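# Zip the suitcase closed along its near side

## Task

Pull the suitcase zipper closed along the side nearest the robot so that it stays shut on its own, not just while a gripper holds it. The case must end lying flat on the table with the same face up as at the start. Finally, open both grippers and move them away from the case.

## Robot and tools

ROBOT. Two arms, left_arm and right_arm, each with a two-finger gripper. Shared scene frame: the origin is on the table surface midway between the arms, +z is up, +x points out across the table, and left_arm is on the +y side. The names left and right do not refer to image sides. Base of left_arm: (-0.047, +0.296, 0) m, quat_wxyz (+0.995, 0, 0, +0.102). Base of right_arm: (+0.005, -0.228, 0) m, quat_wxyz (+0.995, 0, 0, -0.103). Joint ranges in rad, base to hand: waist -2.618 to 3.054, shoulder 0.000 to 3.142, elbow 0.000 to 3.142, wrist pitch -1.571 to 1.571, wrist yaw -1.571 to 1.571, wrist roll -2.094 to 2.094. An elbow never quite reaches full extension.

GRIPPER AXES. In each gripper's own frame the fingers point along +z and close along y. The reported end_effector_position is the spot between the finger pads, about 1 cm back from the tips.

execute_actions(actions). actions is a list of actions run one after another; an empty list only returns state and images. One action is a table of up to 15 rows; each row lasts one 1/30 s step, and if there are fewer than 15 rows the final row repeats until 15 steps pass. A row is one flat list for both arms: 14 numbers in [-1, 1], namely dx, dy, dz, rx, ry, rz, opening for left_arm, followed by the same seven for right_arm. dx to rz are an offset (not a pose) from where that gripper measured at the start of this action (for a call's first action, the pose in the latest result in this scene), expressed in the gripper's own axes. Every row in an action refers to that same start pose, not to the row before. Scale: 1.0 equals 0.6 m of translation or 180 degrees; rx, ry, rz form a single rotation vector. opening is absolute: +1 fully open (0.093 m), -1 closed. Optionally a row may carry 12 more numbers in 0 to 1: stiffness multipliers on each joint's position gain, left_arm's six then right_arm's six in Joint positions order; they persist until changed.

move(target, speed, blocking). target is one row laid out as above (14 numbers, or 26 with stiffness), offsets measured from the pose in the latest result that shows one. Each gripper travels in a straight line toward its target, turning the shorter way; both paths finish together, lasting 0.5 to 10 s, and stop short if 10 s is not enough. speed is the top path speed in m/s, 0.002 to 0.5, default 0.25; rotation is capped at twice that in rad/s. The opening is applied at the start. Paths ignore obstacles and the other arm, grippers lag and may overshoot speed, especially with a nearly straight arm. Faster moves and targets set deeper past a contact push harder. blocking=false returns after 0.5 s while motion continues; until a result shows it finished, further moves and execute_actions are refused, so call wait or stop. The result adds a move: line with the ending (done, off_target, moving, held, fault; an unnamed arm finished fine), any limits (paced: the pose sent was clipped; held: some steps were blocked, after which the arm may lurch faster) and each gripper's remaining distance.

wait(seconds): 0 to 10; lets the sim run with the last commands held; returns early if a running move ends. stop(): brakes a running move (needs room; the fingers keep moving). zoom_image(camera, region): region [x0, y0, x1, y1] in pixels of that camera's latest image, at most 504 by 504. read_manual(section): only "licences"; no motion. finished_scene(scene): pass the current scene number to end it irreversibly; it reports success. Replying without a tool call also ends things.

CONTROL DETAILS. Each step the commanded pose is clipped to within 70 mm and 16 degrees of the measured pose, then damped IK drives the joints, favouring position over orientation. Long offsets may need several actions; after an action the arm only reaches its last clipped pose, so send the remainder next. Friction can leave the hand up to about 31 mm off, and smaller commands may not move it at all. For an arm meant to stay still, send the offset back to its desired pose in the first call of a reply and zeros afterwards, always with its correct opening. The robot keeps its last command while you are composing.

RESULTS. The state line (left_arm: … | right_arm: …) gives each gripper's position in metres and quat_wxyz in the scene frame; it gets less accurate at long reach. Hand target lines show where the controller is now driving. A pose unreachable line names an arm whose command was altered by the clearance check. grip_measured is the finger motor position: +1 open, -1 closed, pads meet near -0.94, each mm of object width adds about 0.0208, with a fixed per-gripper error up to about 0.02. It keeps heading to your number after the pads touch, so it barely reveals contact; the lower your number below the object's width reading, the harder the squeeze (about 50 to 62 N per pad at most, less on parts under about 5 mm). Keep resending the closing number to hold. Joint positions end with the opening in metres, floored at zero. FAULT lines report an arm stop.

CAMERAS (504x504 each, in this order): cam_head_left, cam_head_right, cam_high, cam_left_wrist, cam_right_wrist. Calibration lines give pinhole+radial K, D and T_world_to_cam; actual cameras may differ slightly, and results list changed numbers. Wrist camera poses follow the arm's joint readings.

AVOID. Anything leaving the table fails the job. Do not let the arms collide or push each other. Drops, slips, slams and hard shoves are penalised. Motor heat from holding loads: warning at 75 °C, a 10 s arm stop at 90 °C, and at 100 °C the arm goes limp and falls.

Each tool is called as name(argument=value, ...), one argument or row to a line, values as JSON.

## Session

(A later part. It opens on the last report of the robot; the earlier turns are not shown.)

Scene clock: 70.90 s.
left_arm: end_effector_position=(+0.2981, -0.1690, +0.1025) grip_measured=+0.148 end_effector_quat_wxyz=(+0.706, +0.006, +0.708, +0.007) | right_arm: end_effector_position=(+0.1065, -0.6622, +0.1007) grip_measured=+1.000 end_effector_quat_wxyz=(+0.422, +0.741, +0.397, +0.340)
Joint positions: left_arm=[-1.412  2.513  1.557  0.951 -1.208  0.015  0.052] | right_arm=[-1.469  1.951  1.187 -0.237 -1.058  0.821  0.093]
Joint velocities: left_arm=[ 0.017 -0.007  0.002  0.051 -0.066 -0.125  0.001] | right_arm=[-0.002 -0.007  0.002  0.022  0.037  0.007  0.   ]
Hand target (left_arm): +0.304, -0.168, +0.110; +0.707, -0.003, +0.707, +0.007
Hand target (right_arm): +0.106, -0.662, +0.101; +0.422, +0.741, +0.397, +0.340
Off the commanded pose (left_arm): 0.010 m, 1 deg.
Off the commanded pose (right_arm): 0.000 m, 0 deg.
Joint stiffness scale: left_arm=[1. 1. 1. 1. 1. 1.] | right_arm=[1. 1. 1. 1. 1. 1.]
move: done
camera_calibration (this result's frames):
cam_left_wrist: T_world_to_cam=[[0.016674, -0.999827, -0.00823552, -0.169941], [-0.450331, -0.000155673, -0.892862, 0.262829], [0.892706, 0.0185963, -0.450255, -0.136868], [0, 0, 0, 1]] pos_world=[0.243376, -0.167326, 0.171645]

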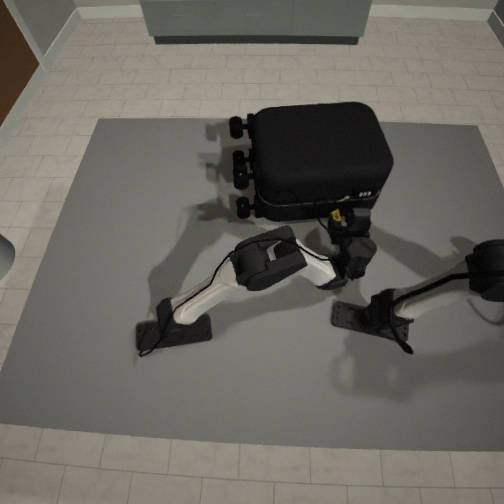

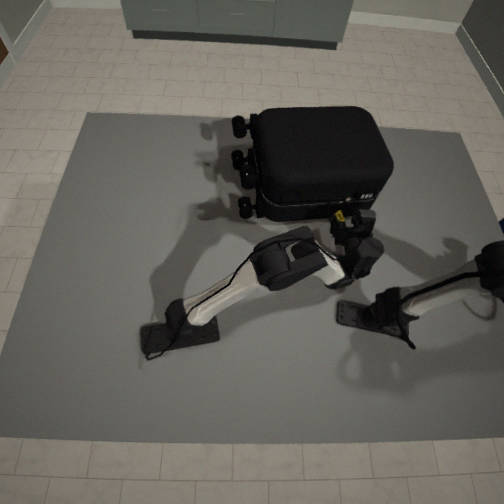

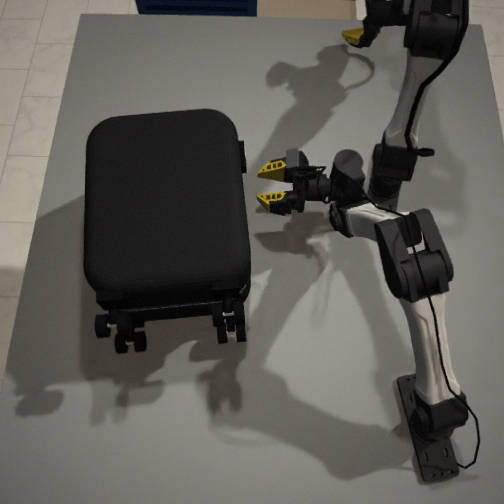

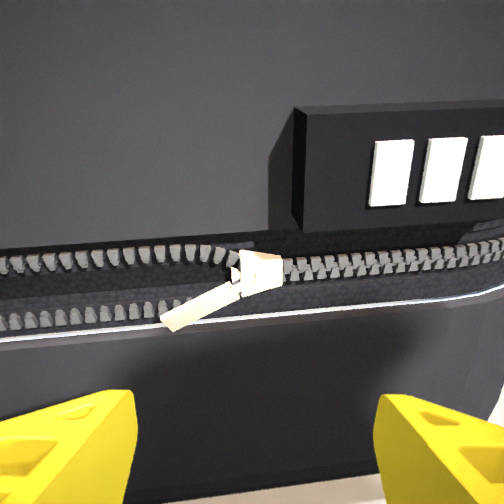

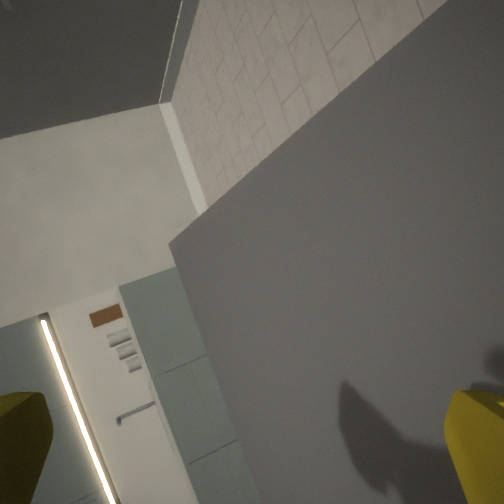

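move(
  target=[0.005,0,0.075,-0.03,0,0,0.4,0,0,0,0,0,0,1],
  speed=0.04,
)

execute_actions(
  actions=[
    [[0,0,0.015,0,0,0,0,0,0,0,0,0,0,1]],
    [[0,0,0.015,0,0,0,-0.4,0,0,0,0,0,0,1]],
    [[0,0,0.015,0,0,0,-0.7,0,0,0,0,0,0,1]],
    [[0,0,0.015,0,0,0,-1,0,0,0,0,0,0,1]],
  ],
)

Scene clock: 72.60 s.
left_arm: end_effector_position=(+0.3357, -0.1706, +0.1108) grip_measured=+0.398 end_effector_quat_wxyz=(+0.711, -0.033, +0.702, +0.021) | right_arm: end_effector_position=(+0.1065, -0.6622, +0.1007) grip_measured=+1.000 end_effector_quat_wxyz=(+0.422, +0.741, +0.397, +0.340)
Joint positions: left_arm=[-1.354  2.593  1.742  0.883 -1.226  0.014  0.064] | right_arm=[-1.469  1.951  1.187 -0.237 -1.058  0.821  0.093]
Joint velocities: left_arm=[ 0.002  0.002 -0.002 -0.051 -0.037 -0.022  0.   ] | right_arm=[-0.012  0.002 -0.007 -0.11   0.051  0.022  0.   ]
Hand target (left_arm): +0.343, -0.168, +0.099; +0.706, -0.026, +0.707, +0.040
Hand target (right_arm): +0.106, -0.662, +0.101; +0.422, +0.741, +0.397, +0.340
Off the commanded pose (left_arm): 0.014 m, 2 deg.
Off the commanded pose (right_arm): 0.000 m, 0 deg.
Joint stiffness scale: left_arm=[1. 1. 1. 1. 1. 1.] | right_arm=[1. 1. 1. 1. 1. 1.]
move: off_target (left_arm)
camera_calibration (this result's frames):
cam_left_wrist: T_world_to_cam=[[0.0926747, -0.995295, 0.0282589, -0.200914], [-0.435157, -0.0660132, -0.897931, 0.271422], [0.895572, 0.0709184, -0.439228, -0.159921], [0, 0, 0, 1]] pos_world=[0.279952, -0.17071, 0.179154]

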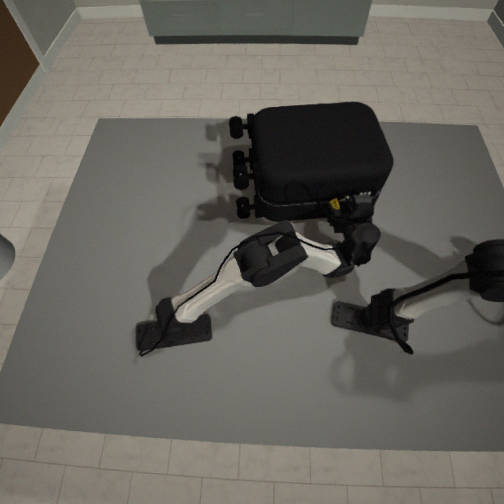

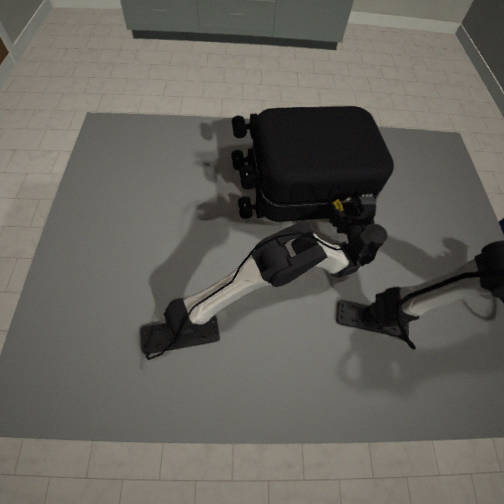

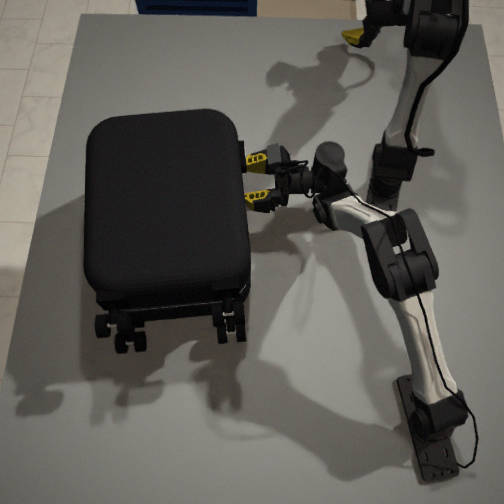

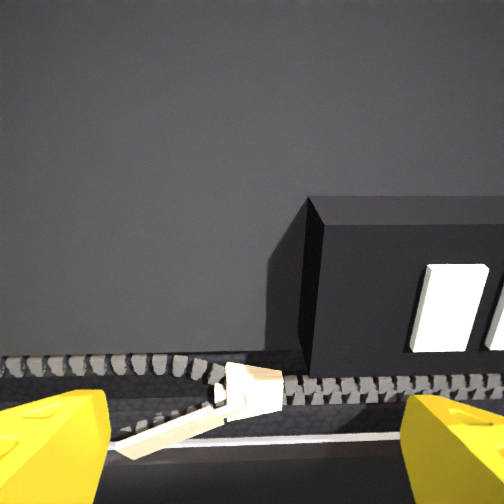

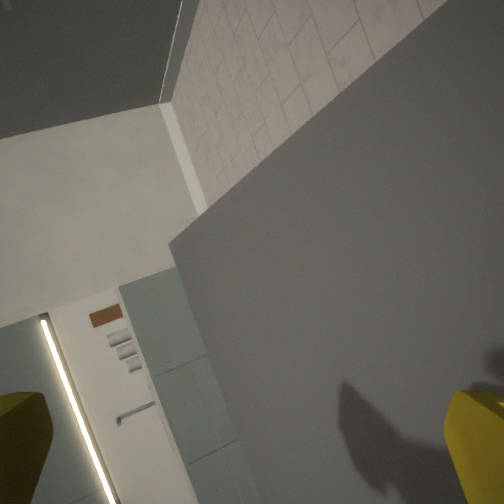

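Scene clock: 74.60 s.
left_arm: end_effector_position=(+0.3340, -0.1759, +0.1065) grip_measured=-0.988 end_effector_quat_wxyz=(+0.708, -0.016, +0.706, +0.020) | right_arm: end_effector_position=(+0.1065, -0.6622, +0.1007) grip_measured=+1.000 end_effector_quat_wxyz=(+0.422, +0.741, +0.397, +0.340)
Joint positions: left_arm=[-1.358  2.596  1.743  0.862 -1.205  0.014  0.   ] | right_arm=[-1.469  1.951  1.187 -0.237 -1.058  0.821  0.093]
Joint velocities: left_arm=[-0.012 -0.007 -0.022 -0.037  0.022  0.037  0.   ] | right_arm=[ 0.002  0.002  0.012  0.022 -0.037 -0.007  0.   ]
Hand target (left_arm): +0.347, -0.164, +0.110; +0.709, -0.041, +0.703, +0.034
Hand target (right_arm): +0.106, -0.662, +0.101; +0.422, +0.741, +0.397, +0.340
Off the commanded pose (left_arm): 0.018 m, 3 deg.
Off the commanded pose (right_arm): 0.000 m, 0 deg.
Joint stiffness scale: left_arm=[1. 1. 1. 1. 1. 1.] | right_arm=[1. 1. 1. 1. 1. 1.]
camera_calibration (this result's frames):
cam_left_wrist: T_world_to_cam=[[0.0677448, -0.997686, 0.00581521, -0.195531], [-0.444715, -0.0354135, -0.894972, 0.27473], [0.893107, 0.0580436, -0.446084, -0.160628], [0, 0, 0, 1]] pos_world=[0.27888, -0.176025, 0.175359]

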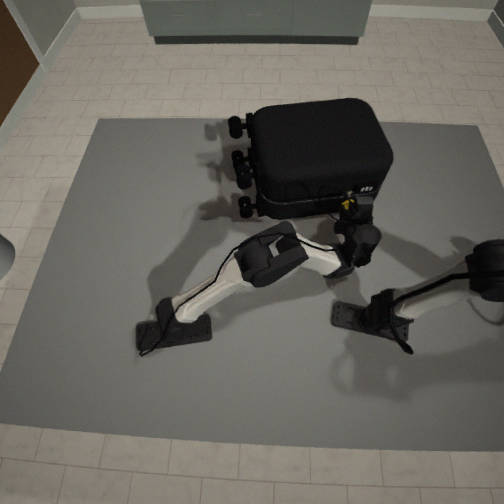

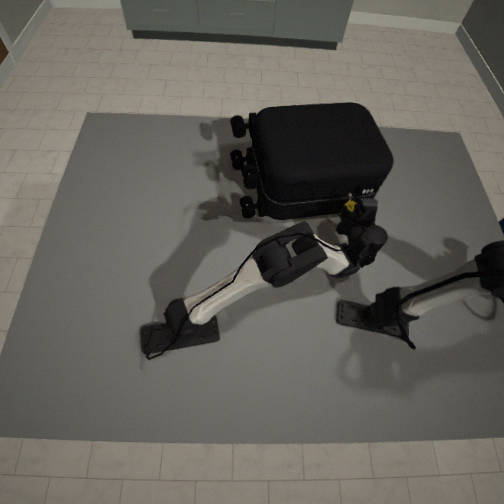

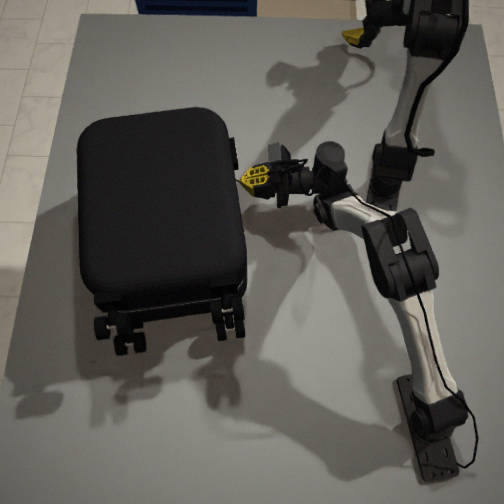

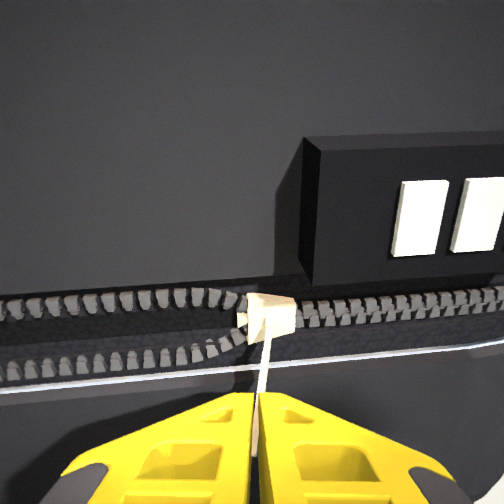

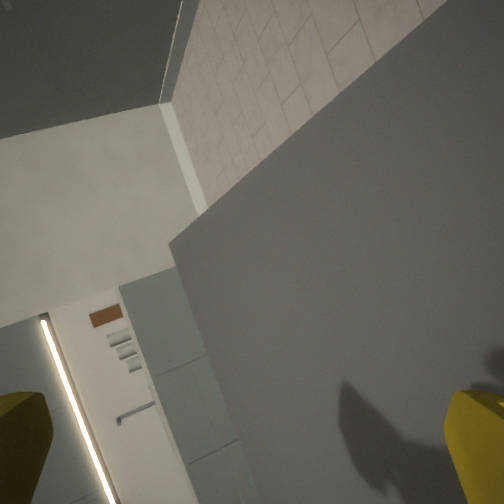

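Tab held, standing out. Pull sideways.

move(
  target=[0,0.17,-0.02,0,0,0,-1,0,0,0,0,0,0,1],
  speed=0.04,
)

Scene clock: 77.60 s.
left_arm: end_effector_position=(+0.3055, -0.1065, +0.1062) grip_measured=-0.989 end_effector_quat_wxyz=(+0.707, +0.022, +0.706, -0.013) | right_arm: end_effector_position=(+0.1065, -0.6622, +0.1007) grip_measured=+1.000 end_effector_quat_wxyz=(+0.422, +0.741, +0.397, +0.340)
Joint positions: left_arm=[-1.338  2.341  1.205  1.138 -1.083  0.014  0.   ] | right_arm=[-1.469  1.951  1.187 -0.237 -1.058  0.821  0.093]
Joint velocities: left_arm=[-0.012 -0.002 -0.017 -0.022  0.022 -0.11   0.   ] | right_arm=[-0.002 -0.012 -0.012  0.037 -0.051  0.007  0.   ]
Hand target (left_arm): +0.316, -0.077, +0.107; +0.708, -0.016, +0.706, +0.020
Hand target (right_arm): +0.106, -0.662, +0.101; +0.422, +0.741, +0.397, +0.340
Off the commanded pose (left_arm): 0.034 m, 6 deg.
Off the commanded pose (right_arm): 0.000 m, 0 deg.
Joint stiffness scale: left_arm=[1. 1. 1. 1. 1. 1.] | right_arm=[1. 1. 1. 1. 1. 1.]
move: off_target (left_arm)
camera_calibration (this result's frames):
cam_left_wrist: T_world_to_cam=[[-0.0340432, -0.99942, -0.00107638, -0.0927452], [-0.447852, 0.0162179, -0.893961, 0.270569], [0.893459, -0.0299512, -0.448144, -0.148561], [0, 0, 0, 1]] pos_world=[0.250751, -0.101529, 0.175202]

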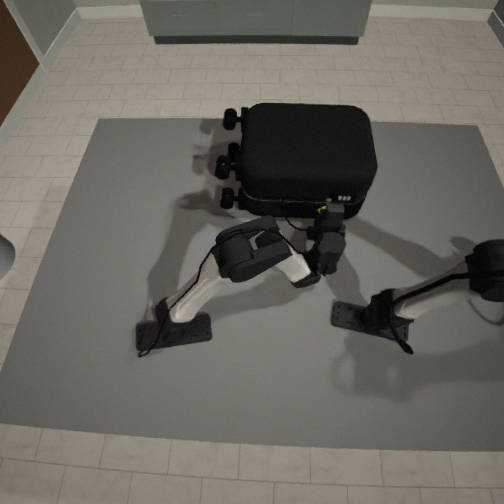

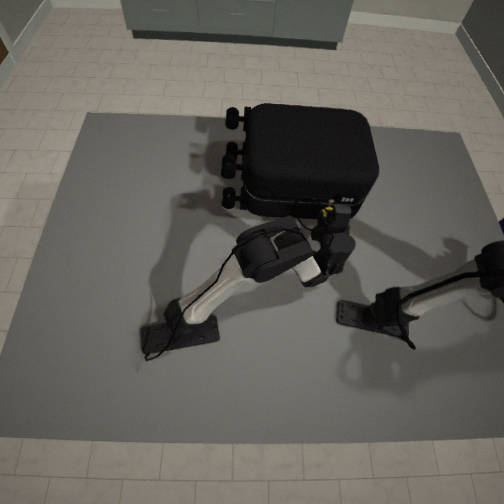

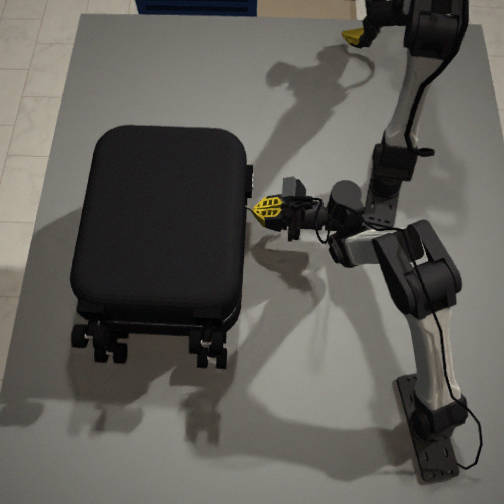

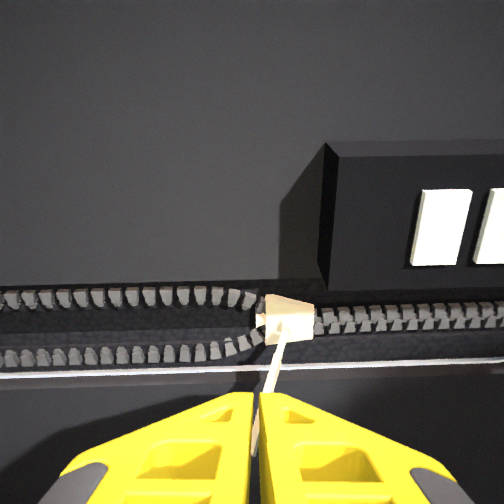

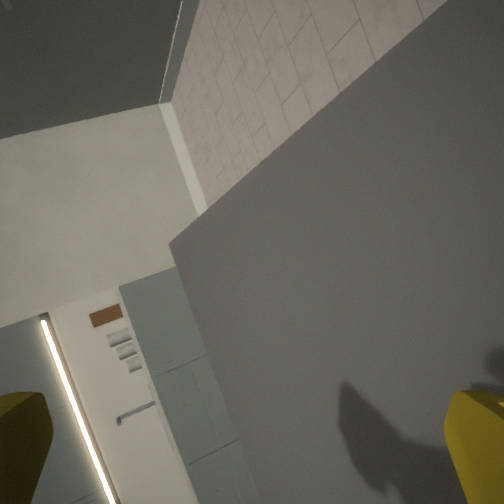

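move(
  target=[0,0,0,0,0,0,-1,0.812,0.277,0.045,0.163,0.273,-0.616,-1],
)

move(
  target=[0,0,0,0,0,0,-1,-0.025,0.3,0.08,0,0,0,-1],
  speed=0.15,
)

move(
  target=[0,0,0,0,0,0,-1,0.05,0,0.15,0,0,0,-1],
  speed=0.04,
)

Scene clock: 83.27 s.
left_arm: end_effector_position=(+0.3038, -0.1114, +0.1061) grip_measured=-0.989 end_effector_quat_wxyz=(+0.707, +0.031, +0.706, -0.022) | right_arm: end_effector_position=(+0.3942, -0.2966, +0.3138) grip_measured=-0.986 end_effector_quat_wxyz=(+0.232, +0.008, +0.973, -0.009)
Joint positions: left_arm=[-1.341  2.341  1.204  1.139 -1.061  0.014  0.   ] | right_arm=[ 0.003  1.859  2.325 -1.574 -0.07  -0.17   0.   ]
Joint velocities: left_arm=[-0.007  0.002  0.007  0.022 -0.007  0.051  0.   ] | right_arm=[-0.002 -0.007 -0.012  0.022 -0.051 -0.066  0.   ]
Hand target (left_arm): +0.305, -0.107, +0.106; +0.707, +0.022, +0.707, -0.013
Hand target (right_arm): +0.397, -0.296, +0.313; +0.229, +0.003, +0.973, -0.015
Off the commanded pose (left_arm): 0.005 m, 1 deg.
Off the commanded pose (right_arm): 0.010 m, 7 deg.
Joint stiffness scale: left_arm=[1. 1. 1. 1. 1. 1.] | right_arm=[1. 1. 1. 1. 1. 1.]
joint sent to its limit (right arm) — the command would take joint 4 (wrist pitch) past its lower limit, so that joint was sent only as far as its limit.
move: off_target (right_arm)
camera_calibration (this result's frames):
cam_left_wrist: T_world_to_cam=[[-0.0595732, -0.998223, -0.00109365, -0.0897659], [-0.447261, 0.0276716, -0.893975, 0.270955], [0.892417, -0.0527679, -0.448115, -0.149479], [0, 0, 0, 1]] pos_world=[0.249237, -0.104992, 0.175145]
cam_right_wrist: T_world_to_cam=[[-0.0215692, -0.999402, 0.0270238, -0.292265], [-0.997743, 0.0197985, -0.0641624, 0.465756], [0.063589, -0.0283467, -0.997574, 0.358298], [0, 0, 0, 1]] pos_world=[0.435617, -0.291155, 0.395211]

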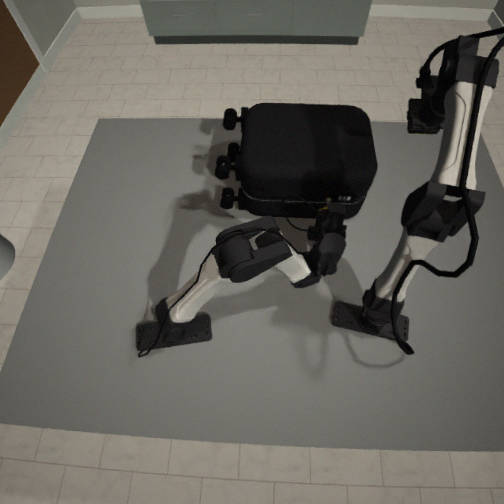

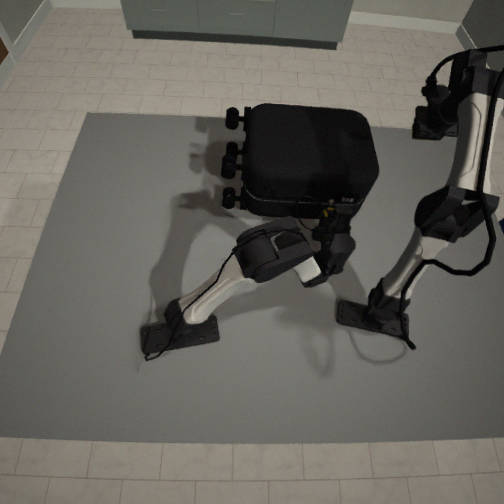

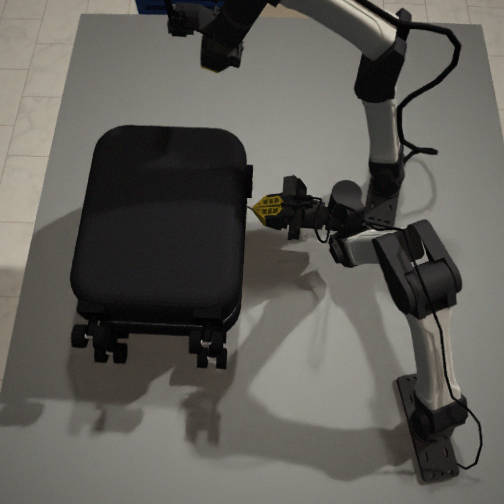

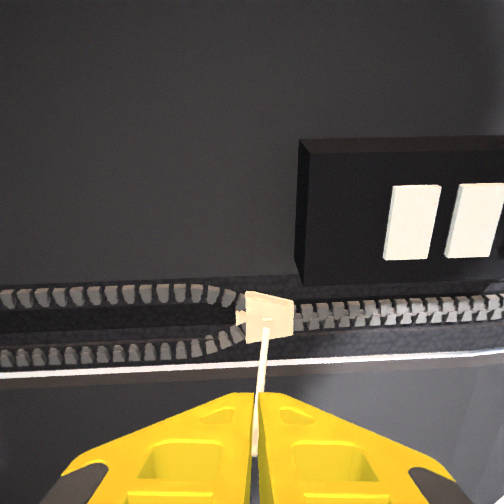

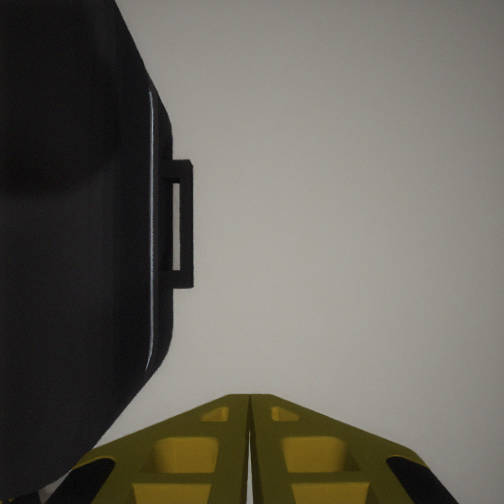

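Scene clock: 85.07 s.
left_arm: end_effector_position=(+0.3038, -0.1124, +0.1061) grip_measured=-0.989 end_effector_quat_wxyz=(+0.707, +0.033, +0.706, -0.025) | right_arm: end_effector_position=(+0.4290, -0.1199, +0.2721) grip_measured=-0.986 end_effector_quat_wxyz=(+0.226, +0.005, +0.974, -0.007)
Joint positions: left_arm=[-1.341  2.341  1.204  1.139 -1.054  0.014  0.   ] | right_arm=[ 0.514  1.968  2.286 -1.456  0.149  0.285  0.   ]
Joint velocities: left_arm=[ 0.002  0.017 -0.012  0.051 -0.022  0.007  0.   ] | right_arm=[ 0.012 -0.002  0.012  0.022 -0.007 -0.007  0.   ]
Hand target (left_arm): +0.304, -0.111, +0.106; +0.707, +0.031, +0.706, -0.022
Hand target (right_arm): +0.432, -0.119, +0.275; +0.232, +0.008, +0.973, -0.011
Off the commanded pose (left_arm): 0.001 m, 0 deg.
Off the commanded pose (right_arm): 0.005 m, 1 deg.
Joint stiffness scale: left_arm=[1. 1. 1. 1. 1. 1.] | right_arm=[1. 1. 1. 1. 1. 1.]
move: done
camera_calibration (this result's frames):
cam_left_wrist: T_world_to_cam=[[-0.0660455, -0.997816, -0.00109885, -0.0888455], [-0.447063, 0.0305756, -0.89398, 0.271215], [0.892061, -0.0585521, -0.448106, -0.150002], [0, 0, 0, 1]] pos_world=[0.249193, -0.105727, 0.175147]
cam_right_wrist: T_world_to_cam=[[-0.0139573, -0.999585, 0.0252073, -0.116556], [-0.998554, 0.0126252, -0.052255, 0.490611], [0.051915, -0.0259002, -0.998316, 0.324967], [0, 0, 0, 1]] pos_world=[0.471404, -0.114285, 0.352995]

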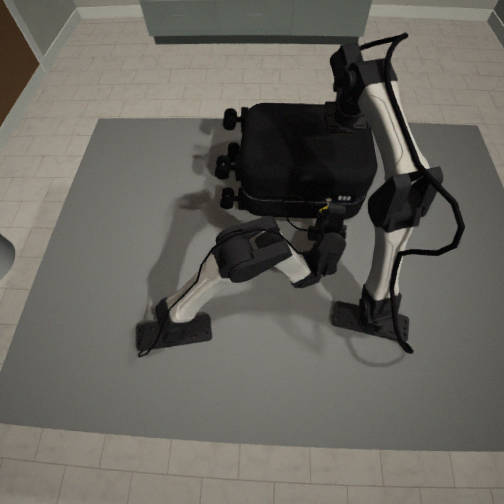

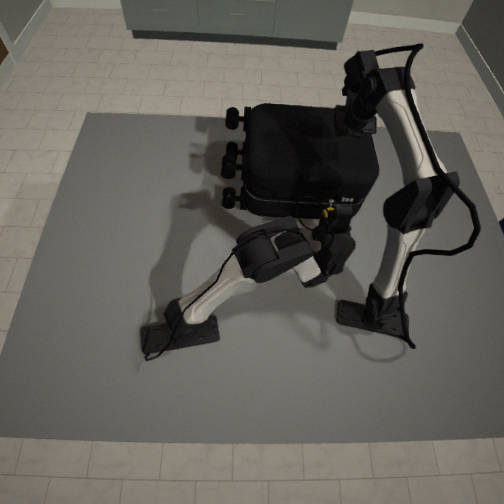

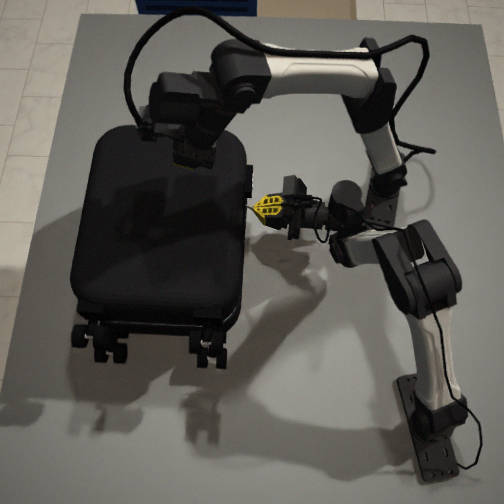

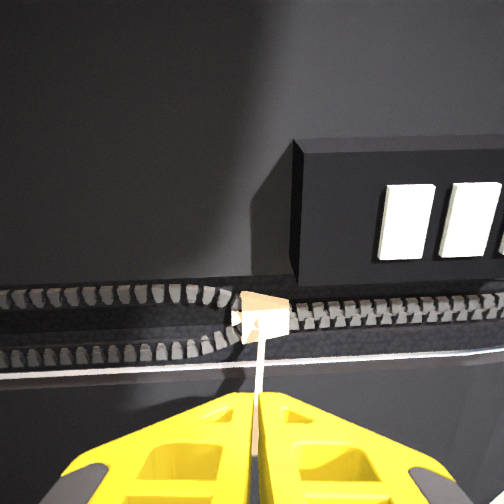

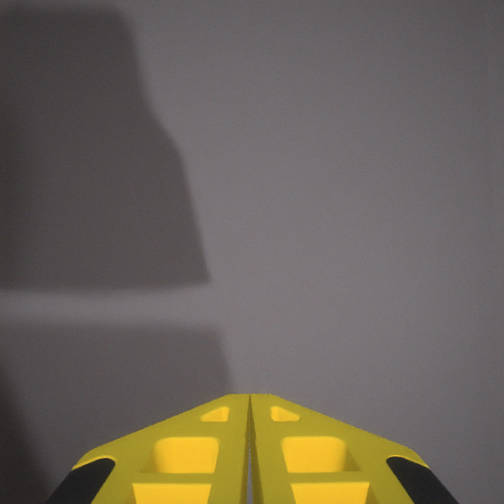

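Scene clock: 87.67 s.
left_arm: end_effector_position=(+0.3037, -0.1128, +0.1061) grip_measured=-0.989 end_effector_quat_wxyz=(+0.707, +0.034, +0.706, -0.025) | right_arm: end_effector_position=(+0.4322, -0.1190, +0.2319) grip_measured=-0.986 end_effector_quat_wxyz=(+0.273, +0.006, +0.962, +0.007)
Joint positions: left_arm=[-1.341  2.341  1.204  1.139 -1.052  0.014  0.   ] | right_arm=[ 0.514  1.779  1.808 -1.064  0.15   0.278  0.   ]
Joint velocities: left_arm=[ 0.022 -0.002  0.002 -0.066  0.022 -0.037  0.   ] | right_arm=[ 0.002 -0.002 -0.012  0.022 -0.051  0.007  0.   ]
Hand target (left_arm): +0.304, -0.112, +0.106; +0.707, +0.033, +0.706, -0.025
Hand target (right_arm): +0.438, -0.122, +0.180; +0.225, +0.005, +0.974, -0.007
Off the commanded pose (left_arm): 0.000 m, 0 deg.
Off the commanded pose (right_arm): 0.055 m, 6 deg.
Joint stiffness scale: left_arm=[1. 1. 1. 1. 1. 1.] | right_arm=[1. 1. 1. 1. 1. 1.]
move: off_target (right_arm)
camera_calibration (this result's frames):
cam_left_wrist: T_world_to_cam=[[-0.0683292, -0.997662, -0.0011007, -0.0885197], [-0.446989, 0.0316002, -0.893981, 0.271306], [0.891926, -0.060593, -0.448103, -0.150185], [0, 0, 0, 1]] pos_world=[0.249177, -0.105986, 0.175147]
cam_right_wrist: T_world_to_cam=[[-0.00919271, -0.999953, -0.00320143, -0.110064], [-0.988798, 0.00956705, -0.148953, 0.509536], [0.148977, 0.00179628, -0.988839, 0.243798], [0, 0, 0, 1]] pos_world=[0.466496, -0.115371, 0.316622]

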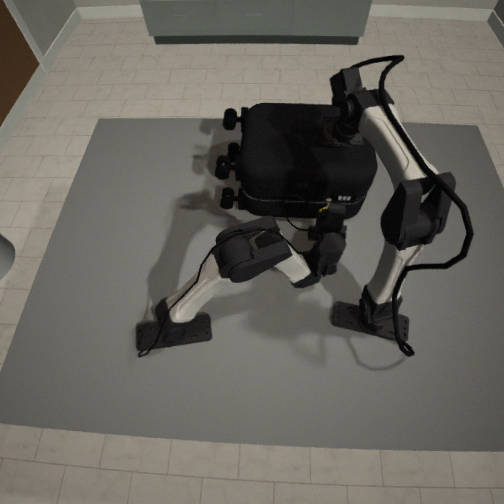

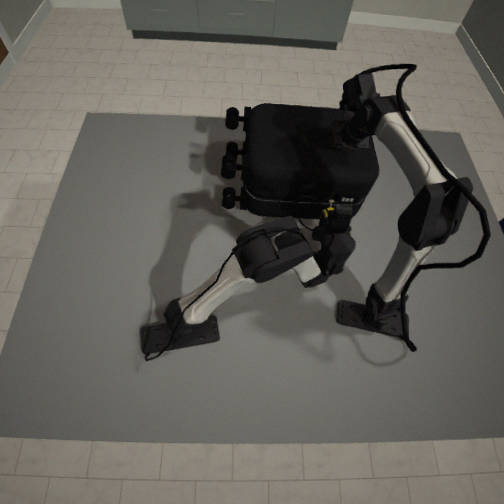

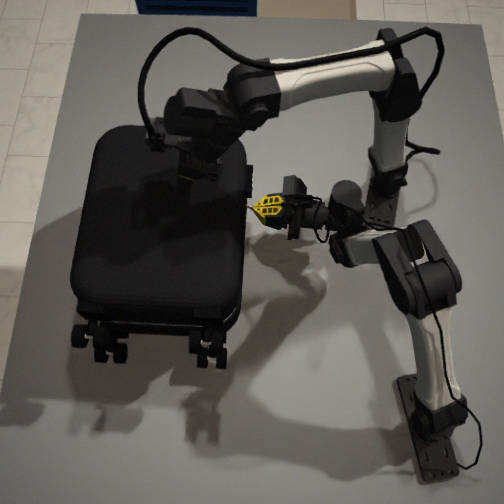

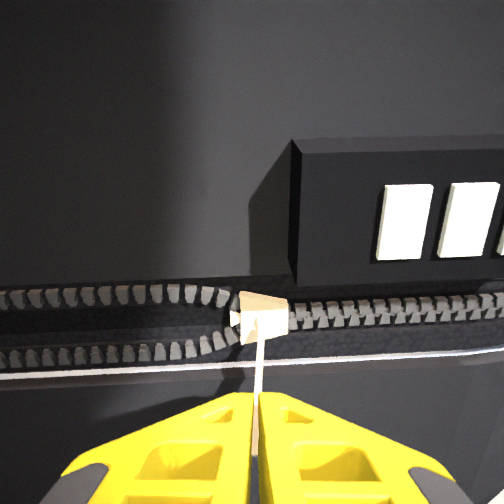

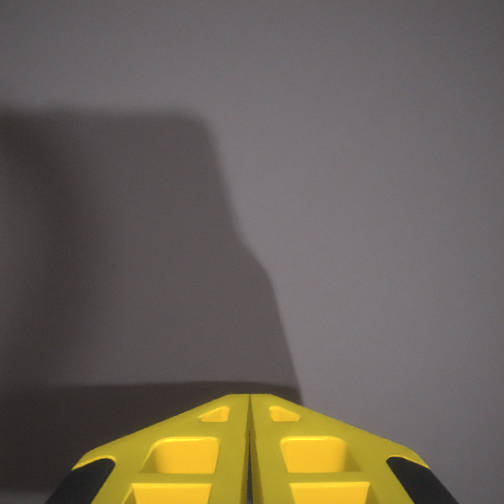

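Use actions to keep pressing.

execute_actions(
  actions=[
    [[0,0.07,0.01,-0.03,0,0,-1,0.045,0,0.075,0,0.03,0,-1]],
    [[0,0.07,0.01,-0.03,0,0,-1,0.045,0,0.075,0,0.03,0,-1]],
    [[0,0.07,0.01,-0.03,0,0,-1,0.045,0,0.075,0,0.03,0,-1]],
    [[0,0.07,0.01,-0.03,0,0,-1,0.045,0,0.075,0,0.03,0,-1]],
  ],
)

Scene clock: 89.90 s.
left_arm: end_effector_position=(+0.3073, -0.0913, +0.1085) grip_measured=-0.989 end_effector_quat_wxyz=(+0.703, +0.076, +0.704, -0.065) | right_arm: end_effector_position=(+0.4323, -0.1188, +0.2322) grip_measured=-0.986 end_effector_quat_wxyz=(+0.311, +0.009, +0.950, +0.020)
Joint positions: left_arm=[-1.284  2.254  1.036  1.215 -0.879  0.014  0.   ] | right_arm=[ 0.514  1.701  1.672 -0.923  0.149  0.277  0.   ]
Joint velocities: left_arm=[-0.012  0.017 -0.007 -0.007 -0.037 -0.022  0.   ] | right_arm=[-0.017 -0.002  0.007  0.022  0.022  0.095  0.   ]
Hand target (left_arm): +0.319, -0.056, +0.108; +0.706, +0.031, +0.707, -0.020
Hand target (right_arm): +0.432, -0.118, +0.182; +0.258, +0.008, +0.966, +0.017
Off the commanded pose (left_arm): 0.039 m, 7 deg.
Off the commanded pose (right_arm): 0.053 m, 6 deg.
Joint stiffness scale: left_arm=[1. 1. 1. 1. 1. 1.] | right_arm=[1. 1. 1. 1. 1. 1.]
camera_calibration (this result's frames):
cam_left_wrist: T_world_to_cam=[[-0.183315, -0.983042, -0.00483272, -0.0297575], [-0.442023, 0.086816, -0.892793, 0.277721], [0.878073, -0.161526, -0.450442, -0.155769], [0, 0, 0, 1]] pos_world=[0.254081, -0.0785243, 0.177639]
cam_right_wrist: T_world_to_cam=[[-0.00714893, -0.999535, -0.0296293, -0.104598], [-0.973794, 0.0136944, -0.227019, 0.521803], [0.227319, 0.0272299, -0.973439, 0.209702], [0, 0, 0, 1]] pos_world=[0.459712, -0.117406, 0.319492]

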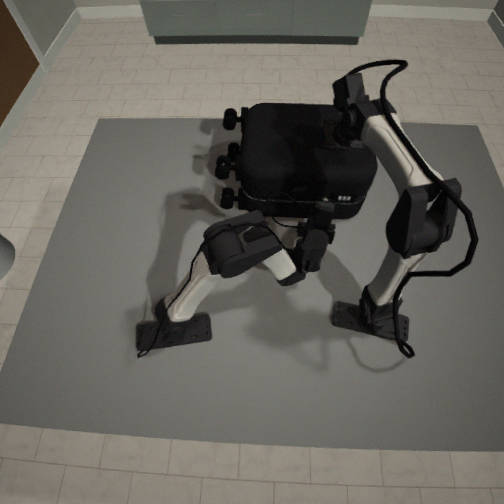

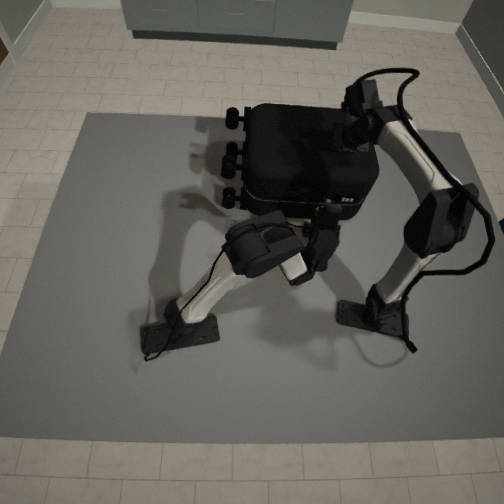

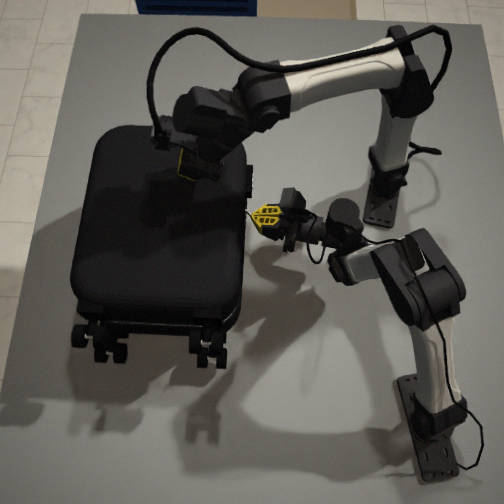

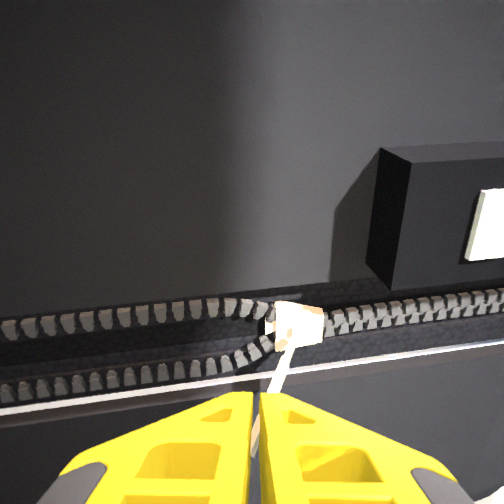

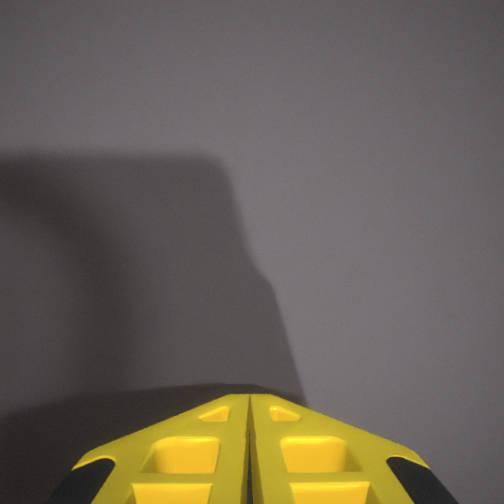

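Moving. More force.

execute_actions(
  actions=[
    [[0,0.09,0,-0.045,0,0,-1,0.05,0,0.07,0,0.04,0,-1]],
    [[0,0.09,0,-0.045,0,0,-1,0.05,0,0.07,0,0.04,0,-1]],
    [[0,0.09,0,-0.045,0,0,-1,0.05,0,0.07,0,0.04,0,-1]],
    [[0,0.09,0,-0.045,0,0,-1,0.05,0,0.07,0,0.04,0,-1]],
    [[0,0.09,0,-0.045,0,0,-1,0.05,0,0.07,0,0.04,0,-1]],
    [[0,0.09,0,-0.045,0,0,-1,0.05,0,0.07,0,0.04,0,-1]],
  ],
)

Scene clock: 93.17 s.
left_arm: end_effector_position=(+0.3186, +0.0003, +0.1093) grip_measured=-0.989 end_effector_quat_wxyz=(+0.703, +0.060, +0.707, -0.044) | right_arm: end_effector_position=(+0.4390, -0.0769, +0.2333) grip_measured=-0.986 end_effector_quat_wxyz=(+0.310, -0.022, +0.943, +0.121)
Joint positions: left_arm=[-1.141  2.11   0.737  1.362 -0.789  0.014  0.   ] | right_arm=[ 0.525  1.723  1.672 -0.842 -0.048  0.289  0.   ]
Joint velocities: left_arm=[ 0.007  0.012 -0.002 -0.081  0.051  0.037  0.   ] | right_arm=[-0.007  0.002 -0.022 -0.037 -0.022 -0.037  0.   ]
Hand target (left_arm): +0.324, +0.036, +0.110; +0.705, +0.013, +0.709, +0.002
Hand target (right_arm): +0.436, -0.081, +0.185; +0.252, -0.017, +0.963, +0.096
Off the commanded pose (left_arm): 0.038 m, 8 deg.
Off the commanded pose (right_arm): 0.051 m, 8 deg.
Joint stiffness scale: left_arm=[1. 1. 1. 1. 1. 1.] | right_arm=[1. 1. 1. 1. 1. 1.]
camera_calibration (this result's frames):
cam_left_wrist: T_world_to_cam=[[-0.131753, -0.991222, -0.0109821, 0.0465998], [-0.450781, 0.0697774, -0.889903, 0.27791], [0.882858, -0.112297, -0.456017, -0.15141], [0, 0, 0, 1]] pos_world=[0.26509, 0.00979609, 0.178779]
cam_right_wrist: T_world_to_cam=[[0.112536, -0.973029, -0.201369, -0.0731141], [-0.969417, -0.063033, -0.237185, 0.52247], [0.218095, 0.221902, -0.950365, 0.221717], [0, 0, 0, 1]] pos_world=[0.466364, -0.0874088, 0.319911]

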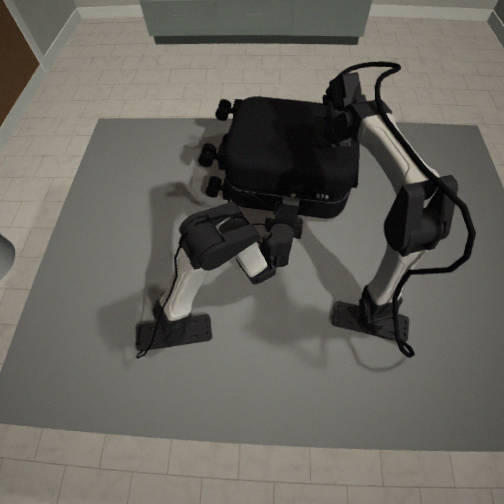

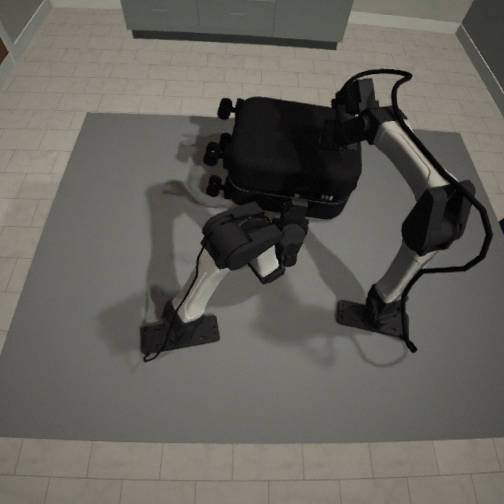

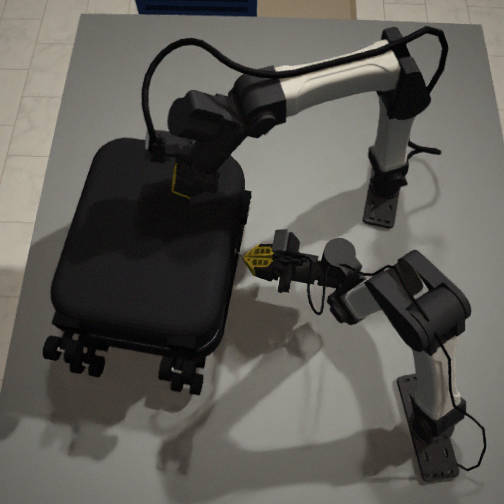

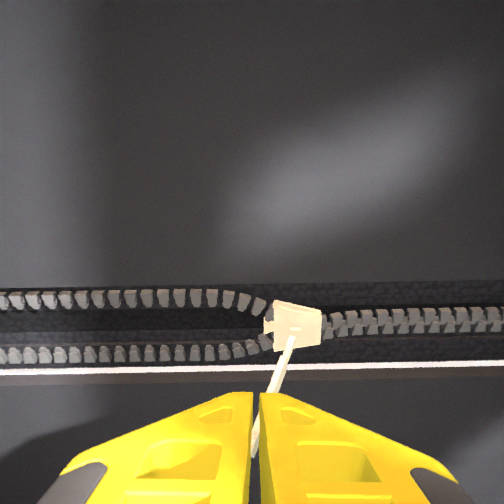

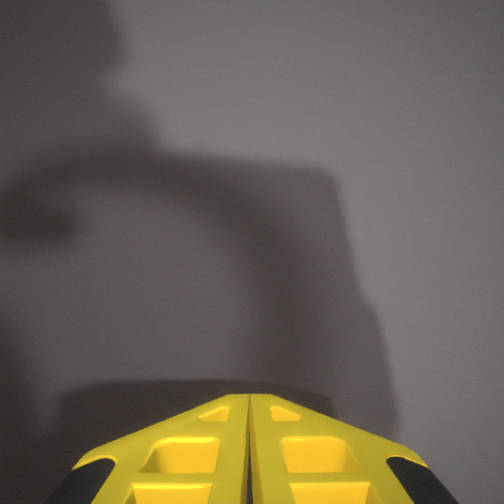

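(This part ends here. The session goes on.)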